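# Find the hidden split bed slat and set it aside

## Task

A bed frame holds six loose slats. One of them has an internal split that cannot be seen, and pressing on the slats to find it is allowed. Remove that split slat and put it down on the table so that it does not touch the frame and no part of it sticks out past the table's edge. The remaining five slats must be seated in the frame when you finish. Anything that stays in place only because the robot is holding it does not count. At the end, open the grippers and move the arms away.

## Robot and tools

Robot: two 7-joint Kinova Gen3 arms, left_arm and right_arm. Each carries a Robotiq 2F-85 two-finger gripper and a wrist camera. The left base sits at (+0.038, +0.278, 0) m and the right base at (-0.048, -0.366, 0) m. Both face roughly along +x with a very small yaw.

Frames: all poses are given in one scene frame. Its origin is on the table top midway between the arms, +z points up, +x points out across the table, and left_arm is on the +y side. The names left and right refer to the arms, not to sides of a picture. In each gripper's own frame the fingers point along +z and close along y. end_effector_position is the spot midway between the pads when they are closed. Closed fingertips reach about 19 mm past it, and open ones about 6 mm. Closing also pushes the tips roughly 13 mm further out, so leave that much room above a surface. Reported hand positions can be a little wrong, more so at long reach.

execute_actions(actions, pictures): actions is a list holding one item at most. An empty list only returns the current state. {"rows": [...], "steps": n} runs up to 15 control steps of 1/30 s each (15 by default). Each row is used for one step, and the last row repeats if there are fewer rows than steps. {"steps": n} with no rows is a wait of up to 300 steps, counted from the previous result, so reply time is included. pictures (true or false) decides whether camera images come back.

Row layout, used by both execute_actions and move: one flat list of 16 numbers, each in [-1, 1], covering both arms, even if only one arm moves. The order is left dx, dy, dz, rx, ry, rz, left gripper position, left gripper speed, then the same eight for the right arm. dx to rz are an offset, not a pose. They are expressed in that gripper's own axes and measured from the gripper's pose in the most recent result that showed it. Before any result in the scene, and for the second or later call in one reply, they are measured from where the hand is when the call starts. Every row uses that same reference; rows do not add up. A value of 1.0 means 0.6 m or 180 degrees. rx, ry, rz together form one rotation vector. All-zero offsets pull the hand back to the reference pose, so they are not a way to hold still.

Gripper numbers are absolute settings. position: +1 is fully open (85 mm), 0 is about 41 mm, the pads touch near -0.8, and -1 closes until something blocks it. speed: about 20 mm/s at -1, 85 at 0 and 150 at +1. The arm sets the grip force itself, about 190 to 235 N per pad. For a gentle grip, open first and then close to a setting only slightly narrower than the object. A new setting is sent only if it differs by at least 0.01. The fingers re-close on their own if the object slips or gives way. To leave a gripper unchanged, repeat its last position and speed, because a 0 is itself a command.

move(target, speed): target is one 16-number row as above. The hands travel in straight lines toward the offset poses and all finish together, taking 0.5 to 10 s; after 10 s they stop wherever they are. speed is the top speed in m/s, from 0.002 to 0.5, default 0.25, and turning is capped at twice that value in rad/s. Finger settings are applied at the start of the move. Paths do not slow down for obstacles or for the other arm. The result adds a "move:" line with how it ended (done, off_target, moving, held or fault), the limits that acted (paced means the pose was clipped; held means some steps were blocked, after which the arm can suddenly speed up), and each hand's distance from its target.

wait(seconds): 0 to 10 s with no new command. zoom_image(camera, region): region is [x0, y0, x1, y1] in image pixels, at most 504 by 504, taken from that camera's latest image. read_manual(section): returns only licence text. finished_scene(scene): pass the current scene number. It cannot be undone and reports whether the goal was met. Ending a reply without any tool call ends everything.

Motion limits: each step, the commanded pose is clipped to within 70 mm and 16 degrees of the measured pose. Position takes priority over orientation, and the elbows never lock fully straight. After an action the arm moves only as far as its last clipped pose, so far targets need follow-up calls. Check the reported pose each time. The simulation keeps running while replies are written.

Result lines: left_arm: … | right_arm: … give position in m and quat_wxyz. position_measured_pct is about 50 − 50 × the finger setting, so 0 means open. If it stops below about 90 short of the request, something is held or in the way. Around 90 means the pads met on nothing or on something very thin. "pose unreachable" means the clearance check altered or blocked a command, and HELD flags each step where that happened. "Hand target" shows where each hand is currently being driven. The results also list joint positions and torques. MOTOR HOT appears from 60 °C; at 75 °C an OVER-TEMPERATURE FAULT follows and that arm sags. A TORQUE FAULT occurs when a joint's load limit is reached (48.6 N m for the first four joints, 30.6 for the wrist joints, counting held weight). The arm then freezes for 10 s and the rest of the call is dropped.

Cameras: cam_head_left and cam_head_right are fixed head views, about 91 degrees wide. cam_left_wrist and cam_right_wrist, about 42 degrees wide, ride on the hands. All images are 504x504. Calibration (K, distortion, T_world_to_cam) was provided but may be off by a couple of degrees and a few mm.

Avoid: knocking anything off the table, which counts as failure. Do not let the arms collide or push on each other. Avoid fast impacts, dropped or slammed objects, and commanding targets far beyond a contact point, since that presses hard. Finish with the grippers open and the arms withdrawn.

Each tool is called after "Request:" in YAML: its name, and indented under it one key for each argument.

## Session

Request:
execute_actions:
  actions: []

Scene clock: 0.00 s of 5100.00 s.
left_arm: end_effector_position=(+0.8576, +0.4619, +0.2121) position_measured_pct=0.0 end_effector_quat_wxyz=(+0.518, +0.429, +0.719, +0.175) | right_arm: end_effector_position=(+0.2834, +0.2951, +0.2619) position_measured_pct=0.0 end_effector_quat_wxyz=(-0.266, +0.547, -0.492, -0.623)
Joint positions: left_arm=[-0.86   1.206  1.057  1.293 -0.653  0.068  0.3  ] | right_arm=[-0.296  1.254 -1.011  1.234 -0.847  0.721  3.304]
Joint velocities: left_arm=[ 0.  0.  0. -0. -0.  0.  0.] | right_arm=[-0.    -0.     0.001 -0.    -0.001  0.001  0.001]
Joint torques (N m, as the joint torque sensors report them, + toward a larger angle): no reading
Hand target (left_arm): +0.858, +0.462, +0.212; +0.518, +0.429, +0.719, +0.175
Hand target (right_arm): +0.283, +0.295, +0.262; -0.266, +0.547, -0.492, -0.623

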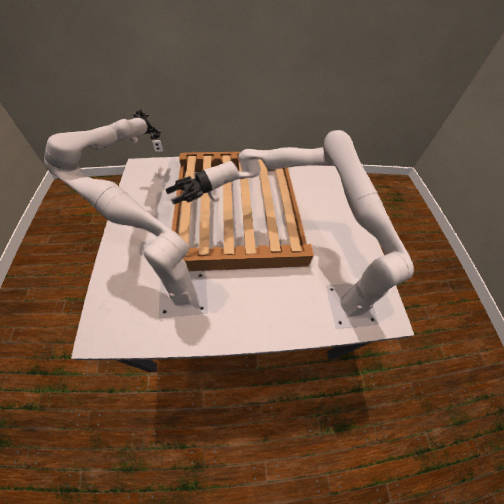

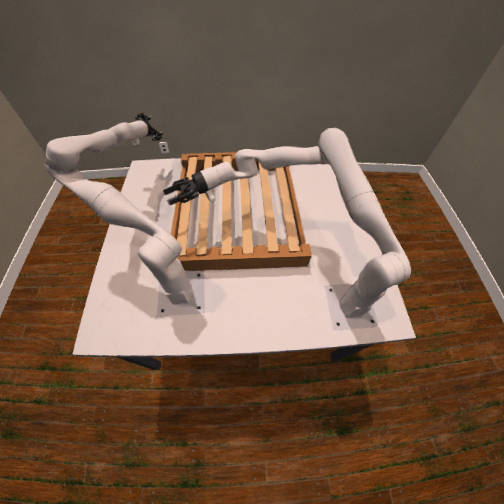

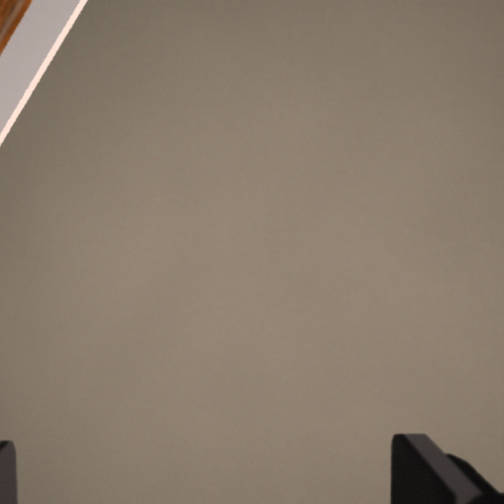

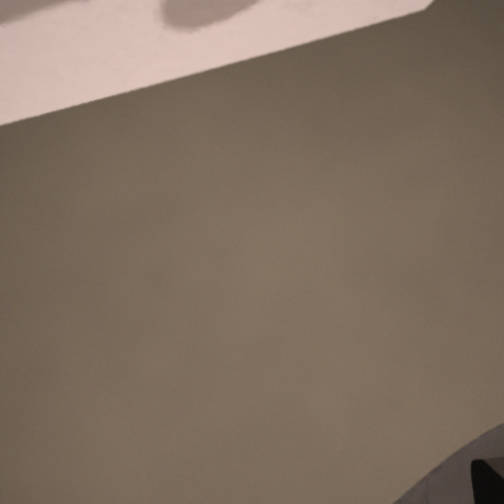

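Request:
move:
  target: [0,0,-0.42,0.123,0.364,-0.302,1,0,0,0,-0.5,-0.201,0.470,-0.371,-1,0]
  speed: 0.3

Scene clock: 10.77 s of 5100.00 s.
left_arm: end_effector_position=(+0.6323, +0.5096, +0.3133) position_measured_pct=0.0 end_effector_quat_wxyz=(+0.001, +0.002, +1.000, +0.001) | right_arm: end_effector_position=(+0.4083, +0.0249, +0.2858) position_measured_pct=91.7 end_effector_quat_wxyz=(+0.001, +1.000, -0.000, +0.001)
Joint positions: left_arm=[-0.429  0.928  0.414  0.402 -0.34   1.836  1.244] | right_arm=[-0.598  0.771 -0.434  0.802  0.3    1.615  3.814]
Joint velocities: left_arm=[ 0.011  0.021 -0.002 -0.041 -0.005  0.024 -0.007] | right_arm=[ 0.002 -0.009 -0.     0.005  0.002 -0.002  0.001]
Joint torques (N m, as the joint torque sensors report them, + toward a larger angle): left_arm=[  0.03 -24.74   1.07  -8.39  -0.34  -0.1   -0.1 ] | right_arm=[ -0.3  -23.87  -0.9   -9.24   0.24  -0.34   0.24]
Hand target (left_arm): +0.633, +0.509, +0.313; +0.001, +0.002, +1.000, +0.000
Hand target (right_arm): +0.408, +0.025, +0.286; +0.000, +1.000, -0.000, +0.001
Off the commanded pose (left_arm): 0.001 m, 0 deg.
Off the commanded pose (right_arm): 0.002 m, 0 deg.
After step 90, 3.97 s passed at rest.
move: done
camera_calibration (this result's frames):
cam_left_wrist: T_world_to_cam=[[0.0217049, 0.998742, 0.0451987, -0.5445], [0.998906, -0.0235374, 0.0404128, -0.583122], [0.0414258, 0.044272, -0.99816, 0.404921], [0, 0, 0, 1]] pos_world=[0.577528, 0.512164, 0.452352]
cam_right_wrist: T_world_to_cam=[[-0.164105, -0.986435, -0.0038634, 0.0999542], [-0.98644, 0.164112, -0.00174785, 0.459816], [0.00235817, 0.00352418, -0.999991, 0.425962], [0, 0, 0, 1]] pos_world=[0.468979, 0.0216357, 0.427148]

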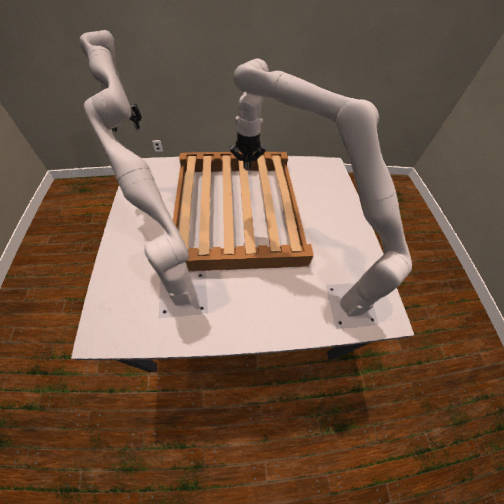

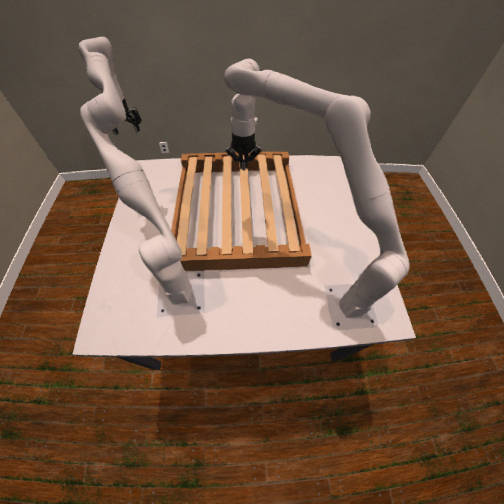

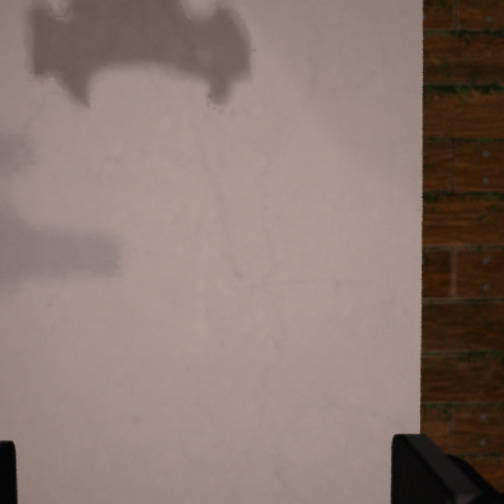

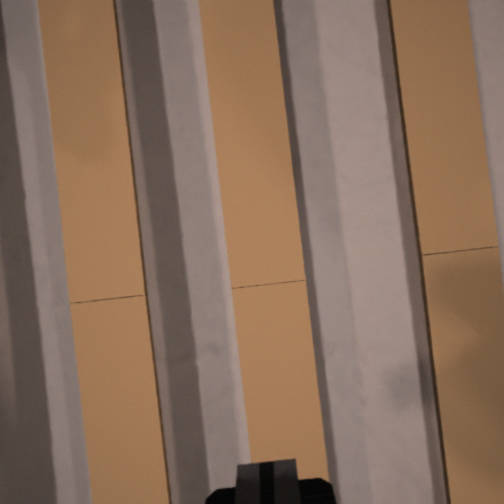

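Request:
move:
  target: [0,0,0,0,0,0,1,0,0.07,0.017,0.3,0,0,0,-1,0]
  speed: 0.2

Request:
move:
  target: [0,0,0,0,0,0,1,0,0,0,0.1,0,0,0,-1,0]
  speed: 0.02

Scene clock: 17.80 s of 5100.00 s.
left_arm: end_effector_position=(+0.6323, +0.5096, +0.3133) position_measured_pct=0.0 end_effector_quat_wxyz=(+0.001, +0.002, +1.000, +0.001) | right_arm: end_effector_position=(+0.4513, +0.0142, +0.1064) position_measured_pct=91.7 end_effector_quat_wxyz=(+0.000, +1.000, -0.001, +0.001)
Joint positions: left_arm=[-0.429  0.928  0.414  0.402 -0.34   1.836  1.244] | right_arm=[-0.526  0.953 -0.41   1.027  0.355  1.223  3.82 ]
Joint velocities: left_arm=[-0.001 -0.001  0.001 -0.     0.     0.     0.   ] | right_arm=[ 0.     0.004  0.001 -0.001  0.    -0.001  0.001]
Joint torques (N m, as the joint torque sensors report them, + toward a larger angle): left_arm=[  0.15 -25.19   0.87  -8.51  -0.05  -0.3   -0.07] | right_arm=[ -0.24 -25.39  -1.25  -8.77   0.03   0.11   0.14]
Hand target (left_arm): +0.632, +0.510, +0.313; +0.001, +0.002, +1.000, +0.001
Hand target (right_arm): +0.451, +0.014, +0.106; +0.000, +1.000, -0.001, +0.001
Off the commanded pose (left_arm): 0.000 m, 0 deg.
Off the commanded pose (right_arm): 0.001 m, 0 deg.
After step 90, 2.70 s passed at rest.
move: done
camera_calibration (this result's frames):
cam_left_wrist: T_world_to_cam=[[0.0217076, 0.998742, 0.0451957, -0.5445], [0.998906, -0.0235397, 0.0404088, -0.583122], [0.0414218, 0.0442691, -0.998161, 0.40492], [0, 0, 0, 1]] pos_world=[0.577531, 0.512163, 0.452348]
cam_right_wrist: T_world_to_cam=[[-0.165548, -0.986192, -0.0044494, 0.0964719], [-0.986199, 0.165557, -0.00176474, 0.503456], [0.00247701, 0.00409584, -0.999989, 0.24643], [0, 0, 0, 1]] pos_world=[0.511868, 0.0107797, 0.247744]

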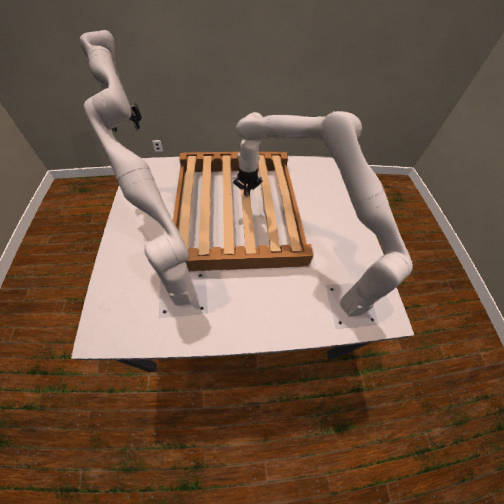

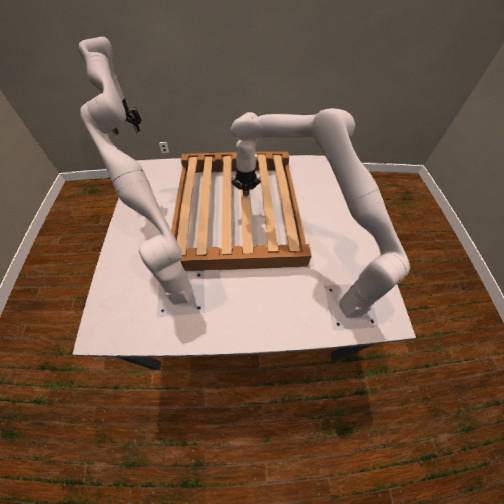

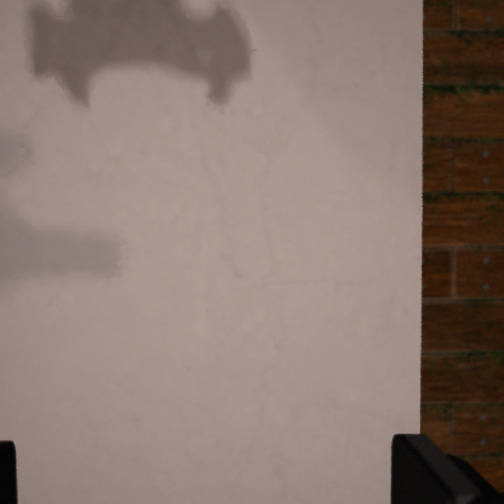

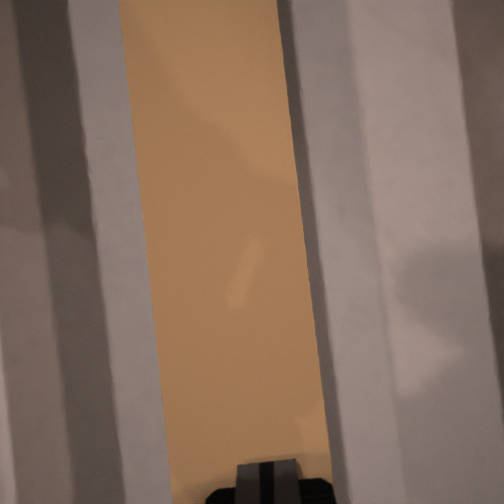

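Scene clock: 21.03 s of 5100.00 s.
left_arm: end_effector_position=(+0.6323, +0.5096, +0.3133) position_measured_pct=0.0 end_effector_quat_wxyz=(+0.001, +0.002, +1.000, +0.001) | right_arm: end_effector_position=(+0.4552, +0.0166, +0.0565) position_measured_pct=91.7 end_effector_quat_wxyz=(-0.004, +1.000, -0.002, +0.008)
Joint positions: left_arm=[-0.429  0.928  0.414  0.402 -0.34   1.836  1.244] | right_arm=[-0.526  1.01  -0.396  1.076  0.379  1.104  3.8  ]
Joint velocities: left_arm=[ 0.001  0.001 -0.    -0.    -0.    -0.    -0.   ] | right_arm=[-0.     0.     0.001  0.001 -0.001 -0.    -0.001]
Joint torques (N m, as the joint torque sensors report them, + toward a larger angle): left_arm=[ -0.45 -24.4    0.94  -8.37  -0.2    0.12   0.34] | right_arm=[ -0.37 -15.73  -0.81  -5.1    0.24  -1.12   0.29]
Hand target (left_arm): +0.632, +0.510, +0.313; +0.001, +0.002, +1.000, +0.001
Hand target (right_arm): +0.452, +0.014, +0.047; +0.000, +1.000, -0.001, +0.001
Off the commanded pose (left_arm): 0.000 m, 0 deg.
Off the commanded pose (right_arm): 0.011 m, 1 deg.
move: off_target (right_arm)
camera_calibration (this result's frames):
cam_left_wrist: T_world_to_cam=[[0.0217076, 0.998742, 0.0451949, -0.5445], [0.998906, -0.0235397, 0.040408, -0.583122], [0.0414211, 0.0442683, -0.998161, 0.404919], [0, 0, 0, 1]] pos_world=[0.577532, 0.512163, 0.452346]
cam_right_wrist: T_world_to_cam=[[-0.166876, -0.98585, -0.0158647, 0.100502], [-0.985856, 0.167087, -0.0130583, 0.507313], [0.0155243, 0.0134612, -0.999789, 0.190396], [0, 0, 0, 1]] pos_world=[0.513953, 0.0117519, 0.198575]

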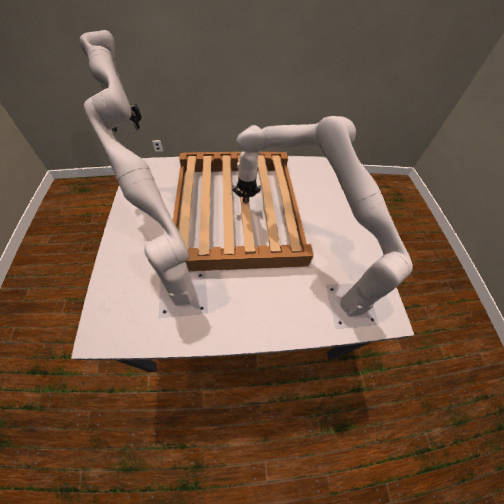

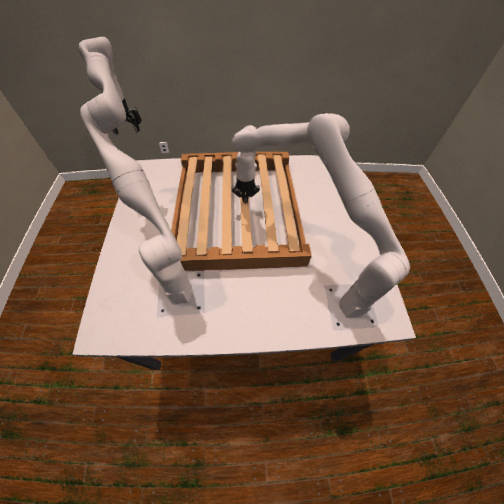

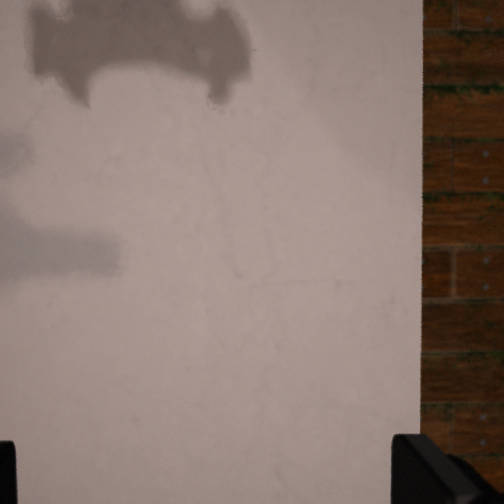

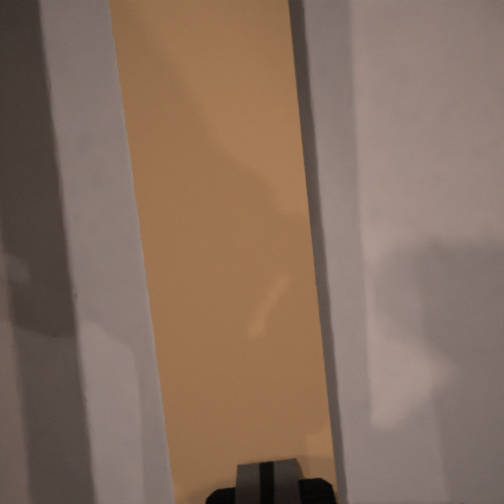

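Request:
move:
  target: [0,0,0,0,0,0,1,0,0,0,-0.06,0,0,0,-1,0]
  speed: 0.1

Request:
move:
  target: [0,0,0,0,0,0,1,0,-0.007,0.185,0,0,0,0,-1,0]
  speed: 0.15

Request:
move:
  target: [0,0,0,0,0,0,1,0,0,0,0.076,0,0,0,-1,0]
  speed: 0.03

Request:
move:
  target: [0,0,0,0,0,0,1,0,0,0,-0.06,0,0,0,-1,0]
  speed: 0.1

Request:
move:
  target: [0,0,0,0,0,0,1,0,-0.007,0.165,0,0,0,0,-1,0]
  speed: 0.15

Scene clock: 28.70 s of 5100.00 s.
left_arm: end_effector_position=(+0.6323, +0.5096, +0.3133) position_measured_pct=0.0 end_effector_quat_wxyz=(+0.001, +0.002, +1.000, +0.001) | right_arm: end_effector_position=(+0.4560, +0.0172, +0.0951) position_measured_pct=91.7 end_effector_quat_wxyz=(-0.006, +1.000, -0.002, +0.010)
Joint positions: left_arm=[-0.429  0.928  0.414  0.402 -0.34   1.836  1.244] | right_arm=[-0.525  0.962 -0.405  1.047  0.364  1.174  3.812]
Joint velocities: left_arm=[-0.001  0.     0.     0.001  0.     0.     0.001] | right_arm=[-0.     0.001  0.    -0.001  0.     0.     0.   ]
Joint torques (N m, as the joint torque sensors report them, + toward a larger angle): left_arm=[ -0.24 -24.92   1.01  -8.28  -0.12  -0.06   0.03] | right_arm=[ -0.06 -23.07  -1.49  -7.19   0.01   0.54   0.17]
Hand target (left_arm): +0.632, +0.510, +0.313; +0.001, +0.002, +1.000, +0.001
Hand target (right_arm): +0.455, +0.016, +0.092; -0.004, +1.000, -0.002, +0.008
Off the commanded pose (left_arm): 0.000 m, 0 deg.
Off the commanded pose (right_arm): 0.003 m, 0 deg.
After step 90, 3.93 s passed at rest.
move: done
camera_calibration (this result's frames):
cam_left_wrist: T_world_to_cam=[[0.0217074, 0.998742, 0.0451941, -0.5445], [0.998906, -0.0235395, 0.0404072, -0.583122], [0.0414202, 0.0442675, -0.998161, 0.404918], [0, 0, 0, 1]] pos_world=[0.577532, 0.512164, 0.452344]
cam_right_wrist: T_world_to_cam=[[-0.16716, -0.985726, -0.0200273, 0.102321], [-0.985718, 0.16751, -0.0173058, 0.508895], [0.0204136, 0.0168484, -0.99965, 0.226701], [0, 0, 0, 1]] pos_world=[0.514103, 0.0117953, 0.237478]

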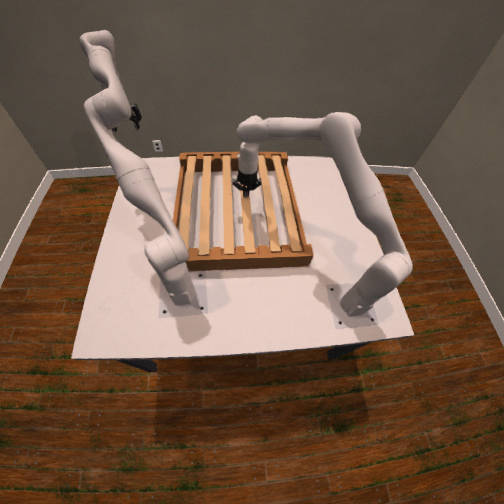

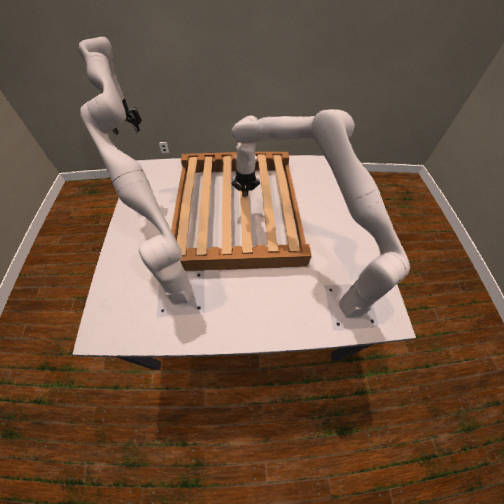

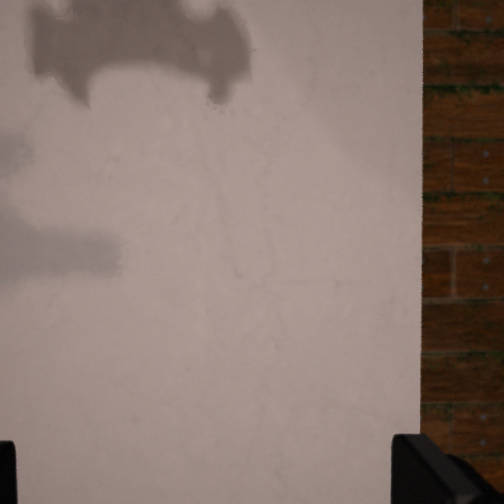

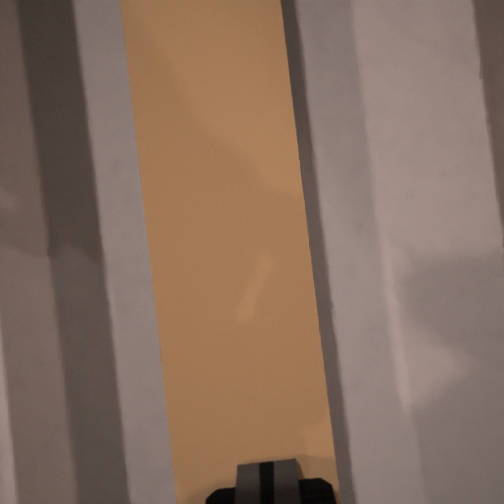

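Scene clock: 29.87 s of 5100.00 s.
left_arm: end_effector_position=(+0.6323, +0.5096, +0.3133) position_measured_pct=0.0 end_effector_quat_wxyz=(+0.001, +0.002, +1.000, +0.001) | right_arm: end_effector_position=(+0.4507, -0.0866, +0.0959) position_measured_pct=91.7 end_effector_quat_wxyz=(-0.011, +1.000, +0.001, +0.012)
Joint positions: left_arm=[-0.429  0.928  0.414  0.402 -0.34   1.836  1.244] | right_arm=[-0.332  0.824 -0.42   1.354  0.357  1.006  3.908]
Joint velocities: left_arm=[-0.    -0.001 -0.    -0.    -0.001 -0.    -0.   ] | right_arm=[-0.    -0.004  0.005  0.002 -0.01  -0.003  0.007]
Joint torques (N m, as the joint torque sensors report them, + toward a larger angle): left_arm=[  0.25 -24.39   0.79  -8.28  -0.19  -0.14   0.28] | right_arm=[  3.94 -21.53   1.95  -5.77   1.33   1.42  -0.06]
Hand target (left_arm): +0.632, +0.510, +0.313; +0.001, +0.002, +1.000, +0.001
Hand target (right_arm): +0.452, -0.094, +0.094; -0.006, +1.000, -0.002, +0.010
Off the commanded pose (left_arm): 0.000 m, 0 deg.
Off the commanded pose (right_arm): 0.008 m, 1 deg.
move: off_target (right_arm)
camera_calibration (this result's frames):
cam_left_wrist: T_world_to_cam=[[0.0217075, 0.998742, 0.0451931, -0.5445], [0.998906, -0.0235395, 0.0404063, -0.583123], [0.0414193, 0.0442666, -0.998161, 0.404917], [0, 0, 0, 1]] pos_world=[0.577533, 0.512164, 0.452342]
cam_right_wrist: T_world_to_cam=[[-0.160982, -0.986489, -0.0304106, -0.00272311], [-0.986671, 0.161602, -0.0191333, 0.521132], [0.0237892, 0.0269251, -0.999354, 0.228719], [0, 0, 0, 1]] pos_world=[0.508306, -0.0930605, 0.238459]

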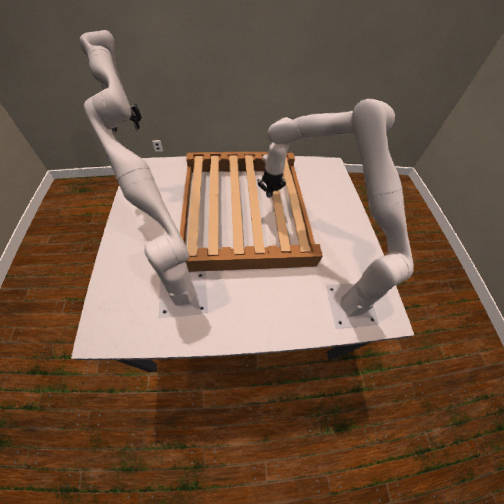

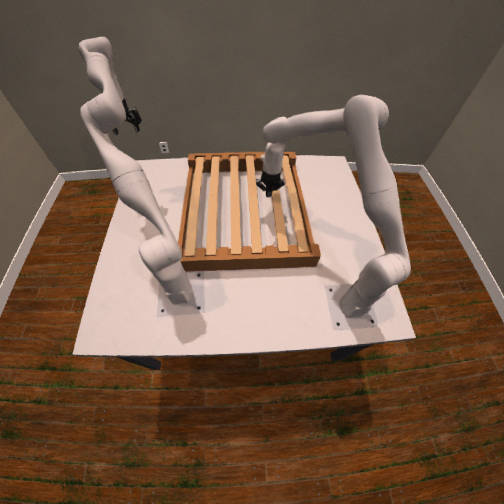

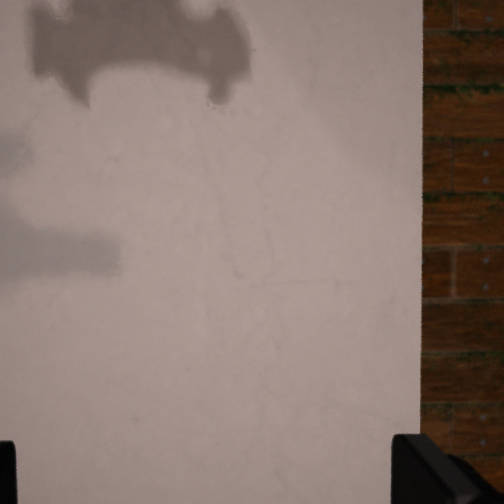

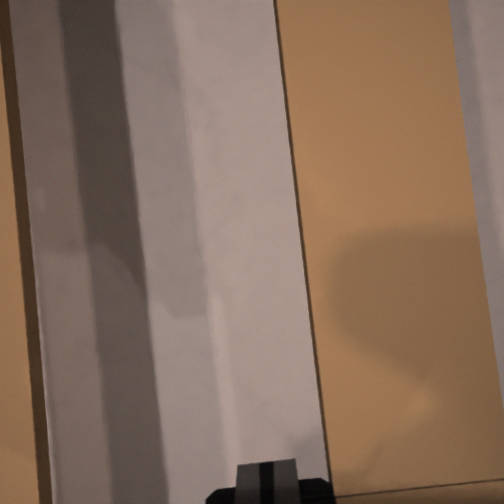

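Scene clock: 31.60 s of 5100.00 s.
left_arm: end_effector_position=(+0.6323, +0.5096, +0.3133) position_measured_pct=0.0 end_effector_quat_wxyz=(+0.001, +0.002, +1.000, +0.001) | right_arm: end_effector_position=(+0.4551, -0.0772, +0.0618) position_measured_pct=91.7 end_effector_quat_wxyz=(-0.019, +1.000, +0.003, +0.021)
Joint positions: left_arm=[-0.429  0.928  0.414  0.402 -0.34   1.836  1.244] | right_arm=[-0.349  0.873 -0.402  1.377  0.379  0.911  3.889]
Joint velocities: left_arm=[-0.    -0.003 -0.    -0.     0.002 -0.     0.   ] | right_arm=[-0.004 -0.001  0.006  0.001 -0.003 -0.004  0.004]
Joint torques (N m, as the joint torque sensors report them, + toward a larger angle): left_arm=[  0.22 -24.5    0.6   -8.11  -0.32  -0.21   0.15] | right_arm=[  3.51 -11.28   2.76  -2.1    1.25   0.41   0.02]
Hand target (left_arm): +0.632, +0.510, +0.313; +0.001, +0.002, +1.000, +0.001
Hand target (right_arm): +0.452, -0.086, +0.051; -0.011, +1.000, +0.001, +0.012
Off the commanded pose (left_arm): 0.000 m, 0 deg.
Off the commanded pose (right_arm): 0.015 m, 1 deg.
move: off_target (right_arm)
camera_calibration (this result's frames):
cam_left_wrist: T_world_to_cam=[[0.0217075, 0.998742, 0.0451924, -0.5445], [0.998906, -0.0235394, 0.0404057, -0.583123], [0.0414187, 0.0442658, -0.998161, 0.404916], [0, 0, 0, 1]] pos_world=[0.577534, 0.512165, 0.45234]
cam_right_wrist: T_world_to_cam=[[-0.155401, -0.986658, -0.0485484, 0.00483237], [-0.986967, 0.157154, -0.0346256, 0.524088], [0.0417932, 0.0425348, -0.99822, 0.187235], [0, 0, 0, 1]] pos_world=[0.510184, -0.0855586, 0.205283]

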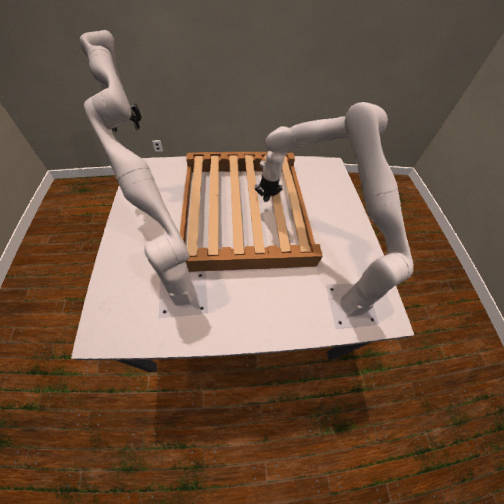

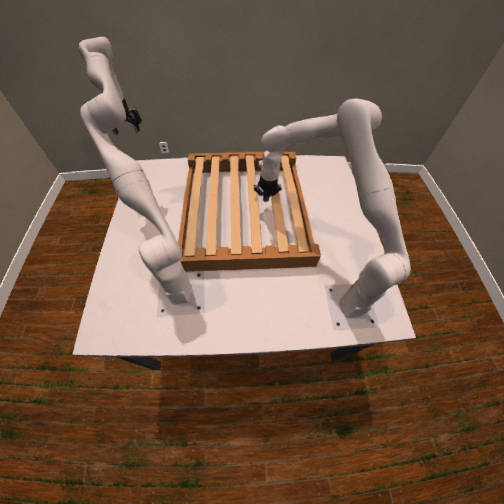

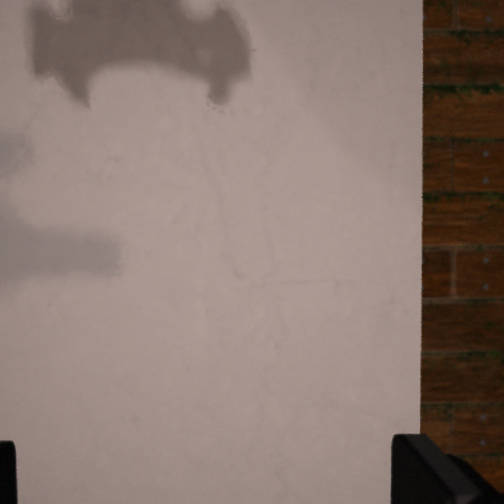

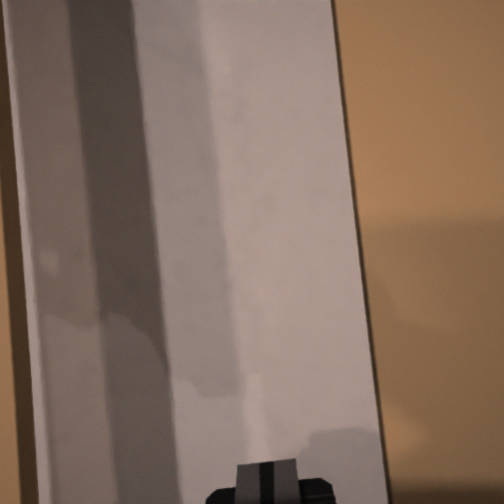

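Scene clock: 32.37 s of 5100.00 s.
left_arm: end_effector_position=(+0.6323, +0.5096, +0.3133) position_measured_pct=0.0 end_effector_quat_wxyz=(+0.001, +0.002, +1.000, +0.001) | right_arm: end_effector_position=(+0.4535, -0.0784, +0.0976) position_measured_pct=91.7 end_effector_quat_wxyz=(-0.019, +1.000, +0.004, +0.021)
Joint positions: left_arm=[-0.429  0.928  0.414  0.402 -0.34   1.836  1.244] | right_arm=[-0.341  0.82  -0.418  1.356  0.356  0.982  3.906]
Joint velocities: left_arm=[-0.  0. -0.  0. -0.  0. -0.] | right_arm=[ 0.001 -0.002 -0.    -0.    -0.001  0.004 -0.002]
Joint torques (N m, as the joint torque sensors report them, + toward a larger angle): left_arm=[  0.09 -24.66   0.61  -8.49  -0.05  -0.27   0.07] | right_arm=[  0.03 -22.94  -1.93  -7.97   0.16   0.08   0.31]
Hand target (left_arm): +0.632, +0.510, +0.313; +0.001, +0.002, +1.000, +0.001
Hand target (right_arm): +0.454, -0.078, +0.098; -0.019, +1.000, +0.004, +0.021
Off the commanded pose (left_arm): 0.000 m, 0 deg.
Off the commanded pose (right_arm): 0.000 m, 0 deg.
move: done
camera_calibration (this result's frames):
cam_left_wrist: T_world_to_cam=[[0.0217076, 0.998742, 0.0451915, -0.5445], [0.998906, -0.0235394, 0.0404047, -0.583124], [0.0414177, 0.044265, -0.998161, 0.404915], [0, 0, 0, 1]] pos_world=[0.577535, 0.512165, 0.452338]
cam_right_wrist: T_world_to_cam=[[-0.155048, -0.986715, -0.0485087, 0.00495756], [-0.98703, 0.156792, -0.0344707, 0.523868], [0.0416185, 0.0425349, -0.998228, 0.223156], [0, 0, 0, 1]] pos_world=[0.508555, -0.0867386, 0.24106]

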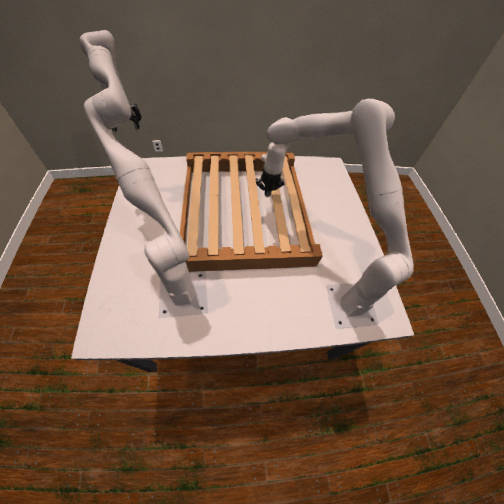

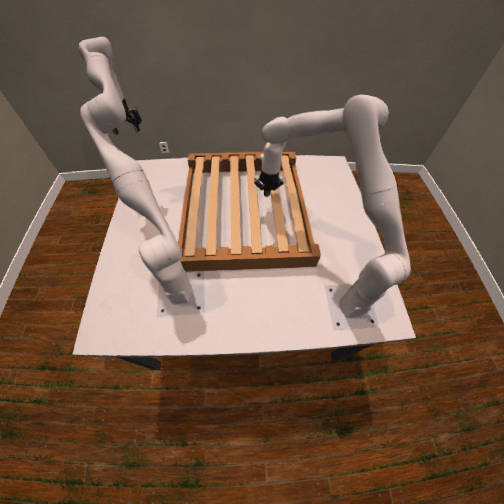

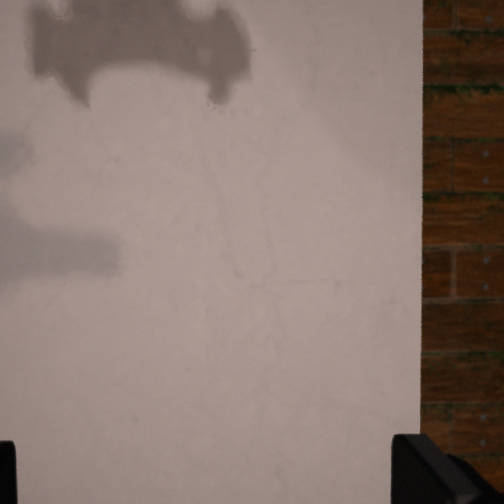

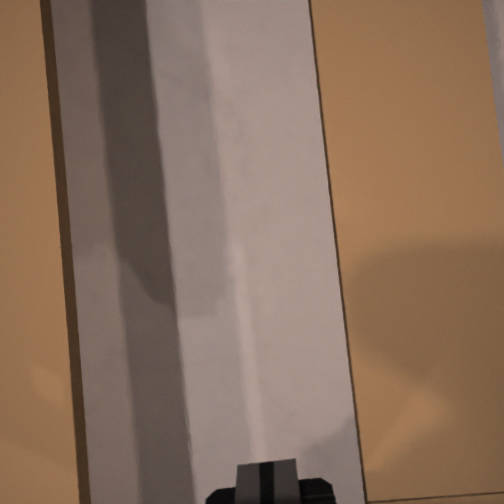

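Scene clock: 33.40 s of 5100.00 s.
left_arm: end_effector_position=(+0.6323, +0.5096, +0.3133) position_measured_pct=0.0 end_effector_quat_wxyz=(+0.001, +0.002, +1.000, +0.001) | right_arm: end_effector_position=(+0.4506, -0.1690, +0.0969) position_measured_pct=91.7 end_effector_quat_wxyz=(-0.024, +0.999, +0.007, +0.024)
Joint positions: left_arm=[-0.429  0.928  0.414  0.402 -0.34   1.836  1.244] | right_arm=[-0.158  0.739 -0.431  1.538  0.345  0.875  4.042]
Joint velocities: left_arm=[ 0.    -0.001 -0.     0.    -0.001 -0.    -0.   ] | right_arm=[ 0.001 -0.002  0.006  0.002 -0.011 -0.003  0.008]
Joint torques (N m, as the joint torque sensors report them, + toward a larger angle): left_arm=[ -0.22 -24.59   0.77  -8.31   0.11  -0.13   0.15] | right_arm=[  4.51 -19.04   2.88  -5.07   1.74   1.74  -0.06]
Hand target (left_arm): +0.632, +0.510, +0.313; +0.001, +0.002, +1.000, +0.001
Hand target (right_arm): +0.451, -0.177, +0.094; -0.019, +1.000, +0.003, +0.021
Off the commanded pose (left_arm): 0.000 m, 0 deg.
Off the commanded pose (right_arm): 0.009 m, 1 deg.
move: off_target (right_arm)
camera_calibration (this result's frames):
cam_left_wrist: T_world_to_cam=[[0.0217074, 0.998743, 0.0451907, -0.5445], [0.998906, -0.0235392, 0.0404039, -0.583124], [0.0414168, 0.0442642, -0.998161, 0.404914], [0, 0, 0, 1]] pos_world=[0.577536, 0.512165, 0.452337]
cam_right_wrist: T_world_to_cam=[[-0.147065, -0.987313, -0.0598734, -0.0875555], [-0.987984, 0.149535, -0.0390659, 0.534798], [0.0475234, 0.0534088, -0.997441, 0.225536], [0, 0, 0, 1]] pos_world=[0.504778, -0.178461, 0.240609]

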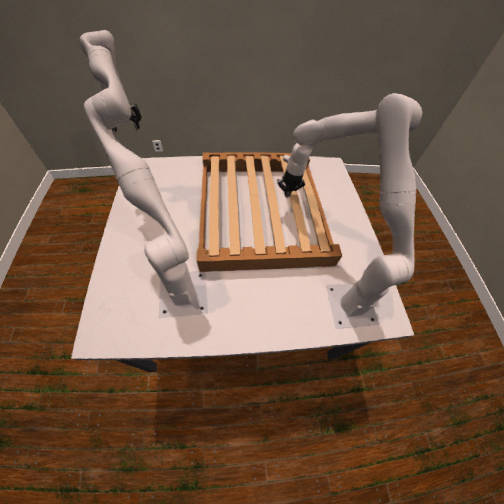

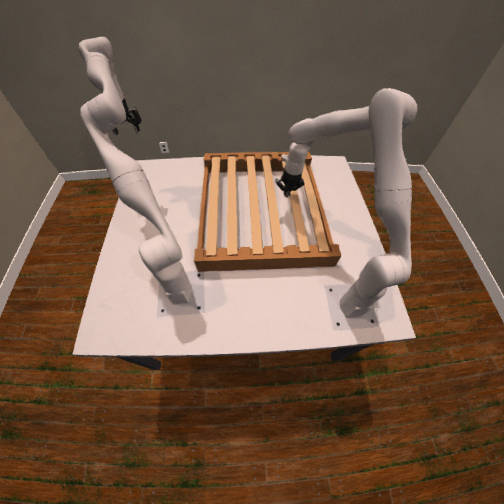

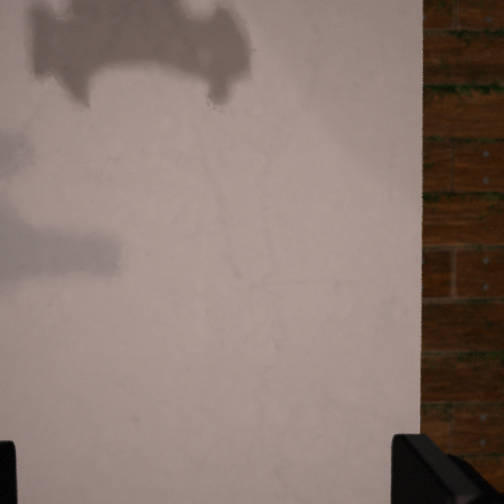

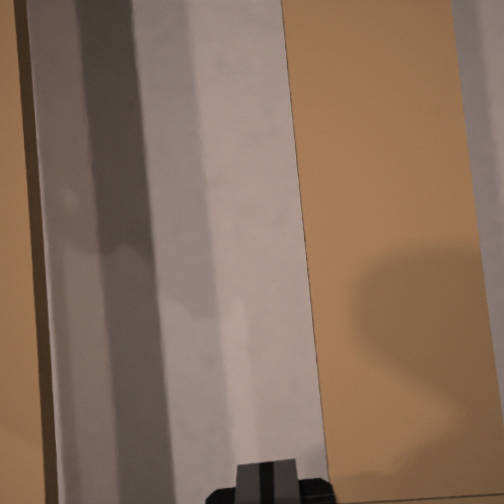

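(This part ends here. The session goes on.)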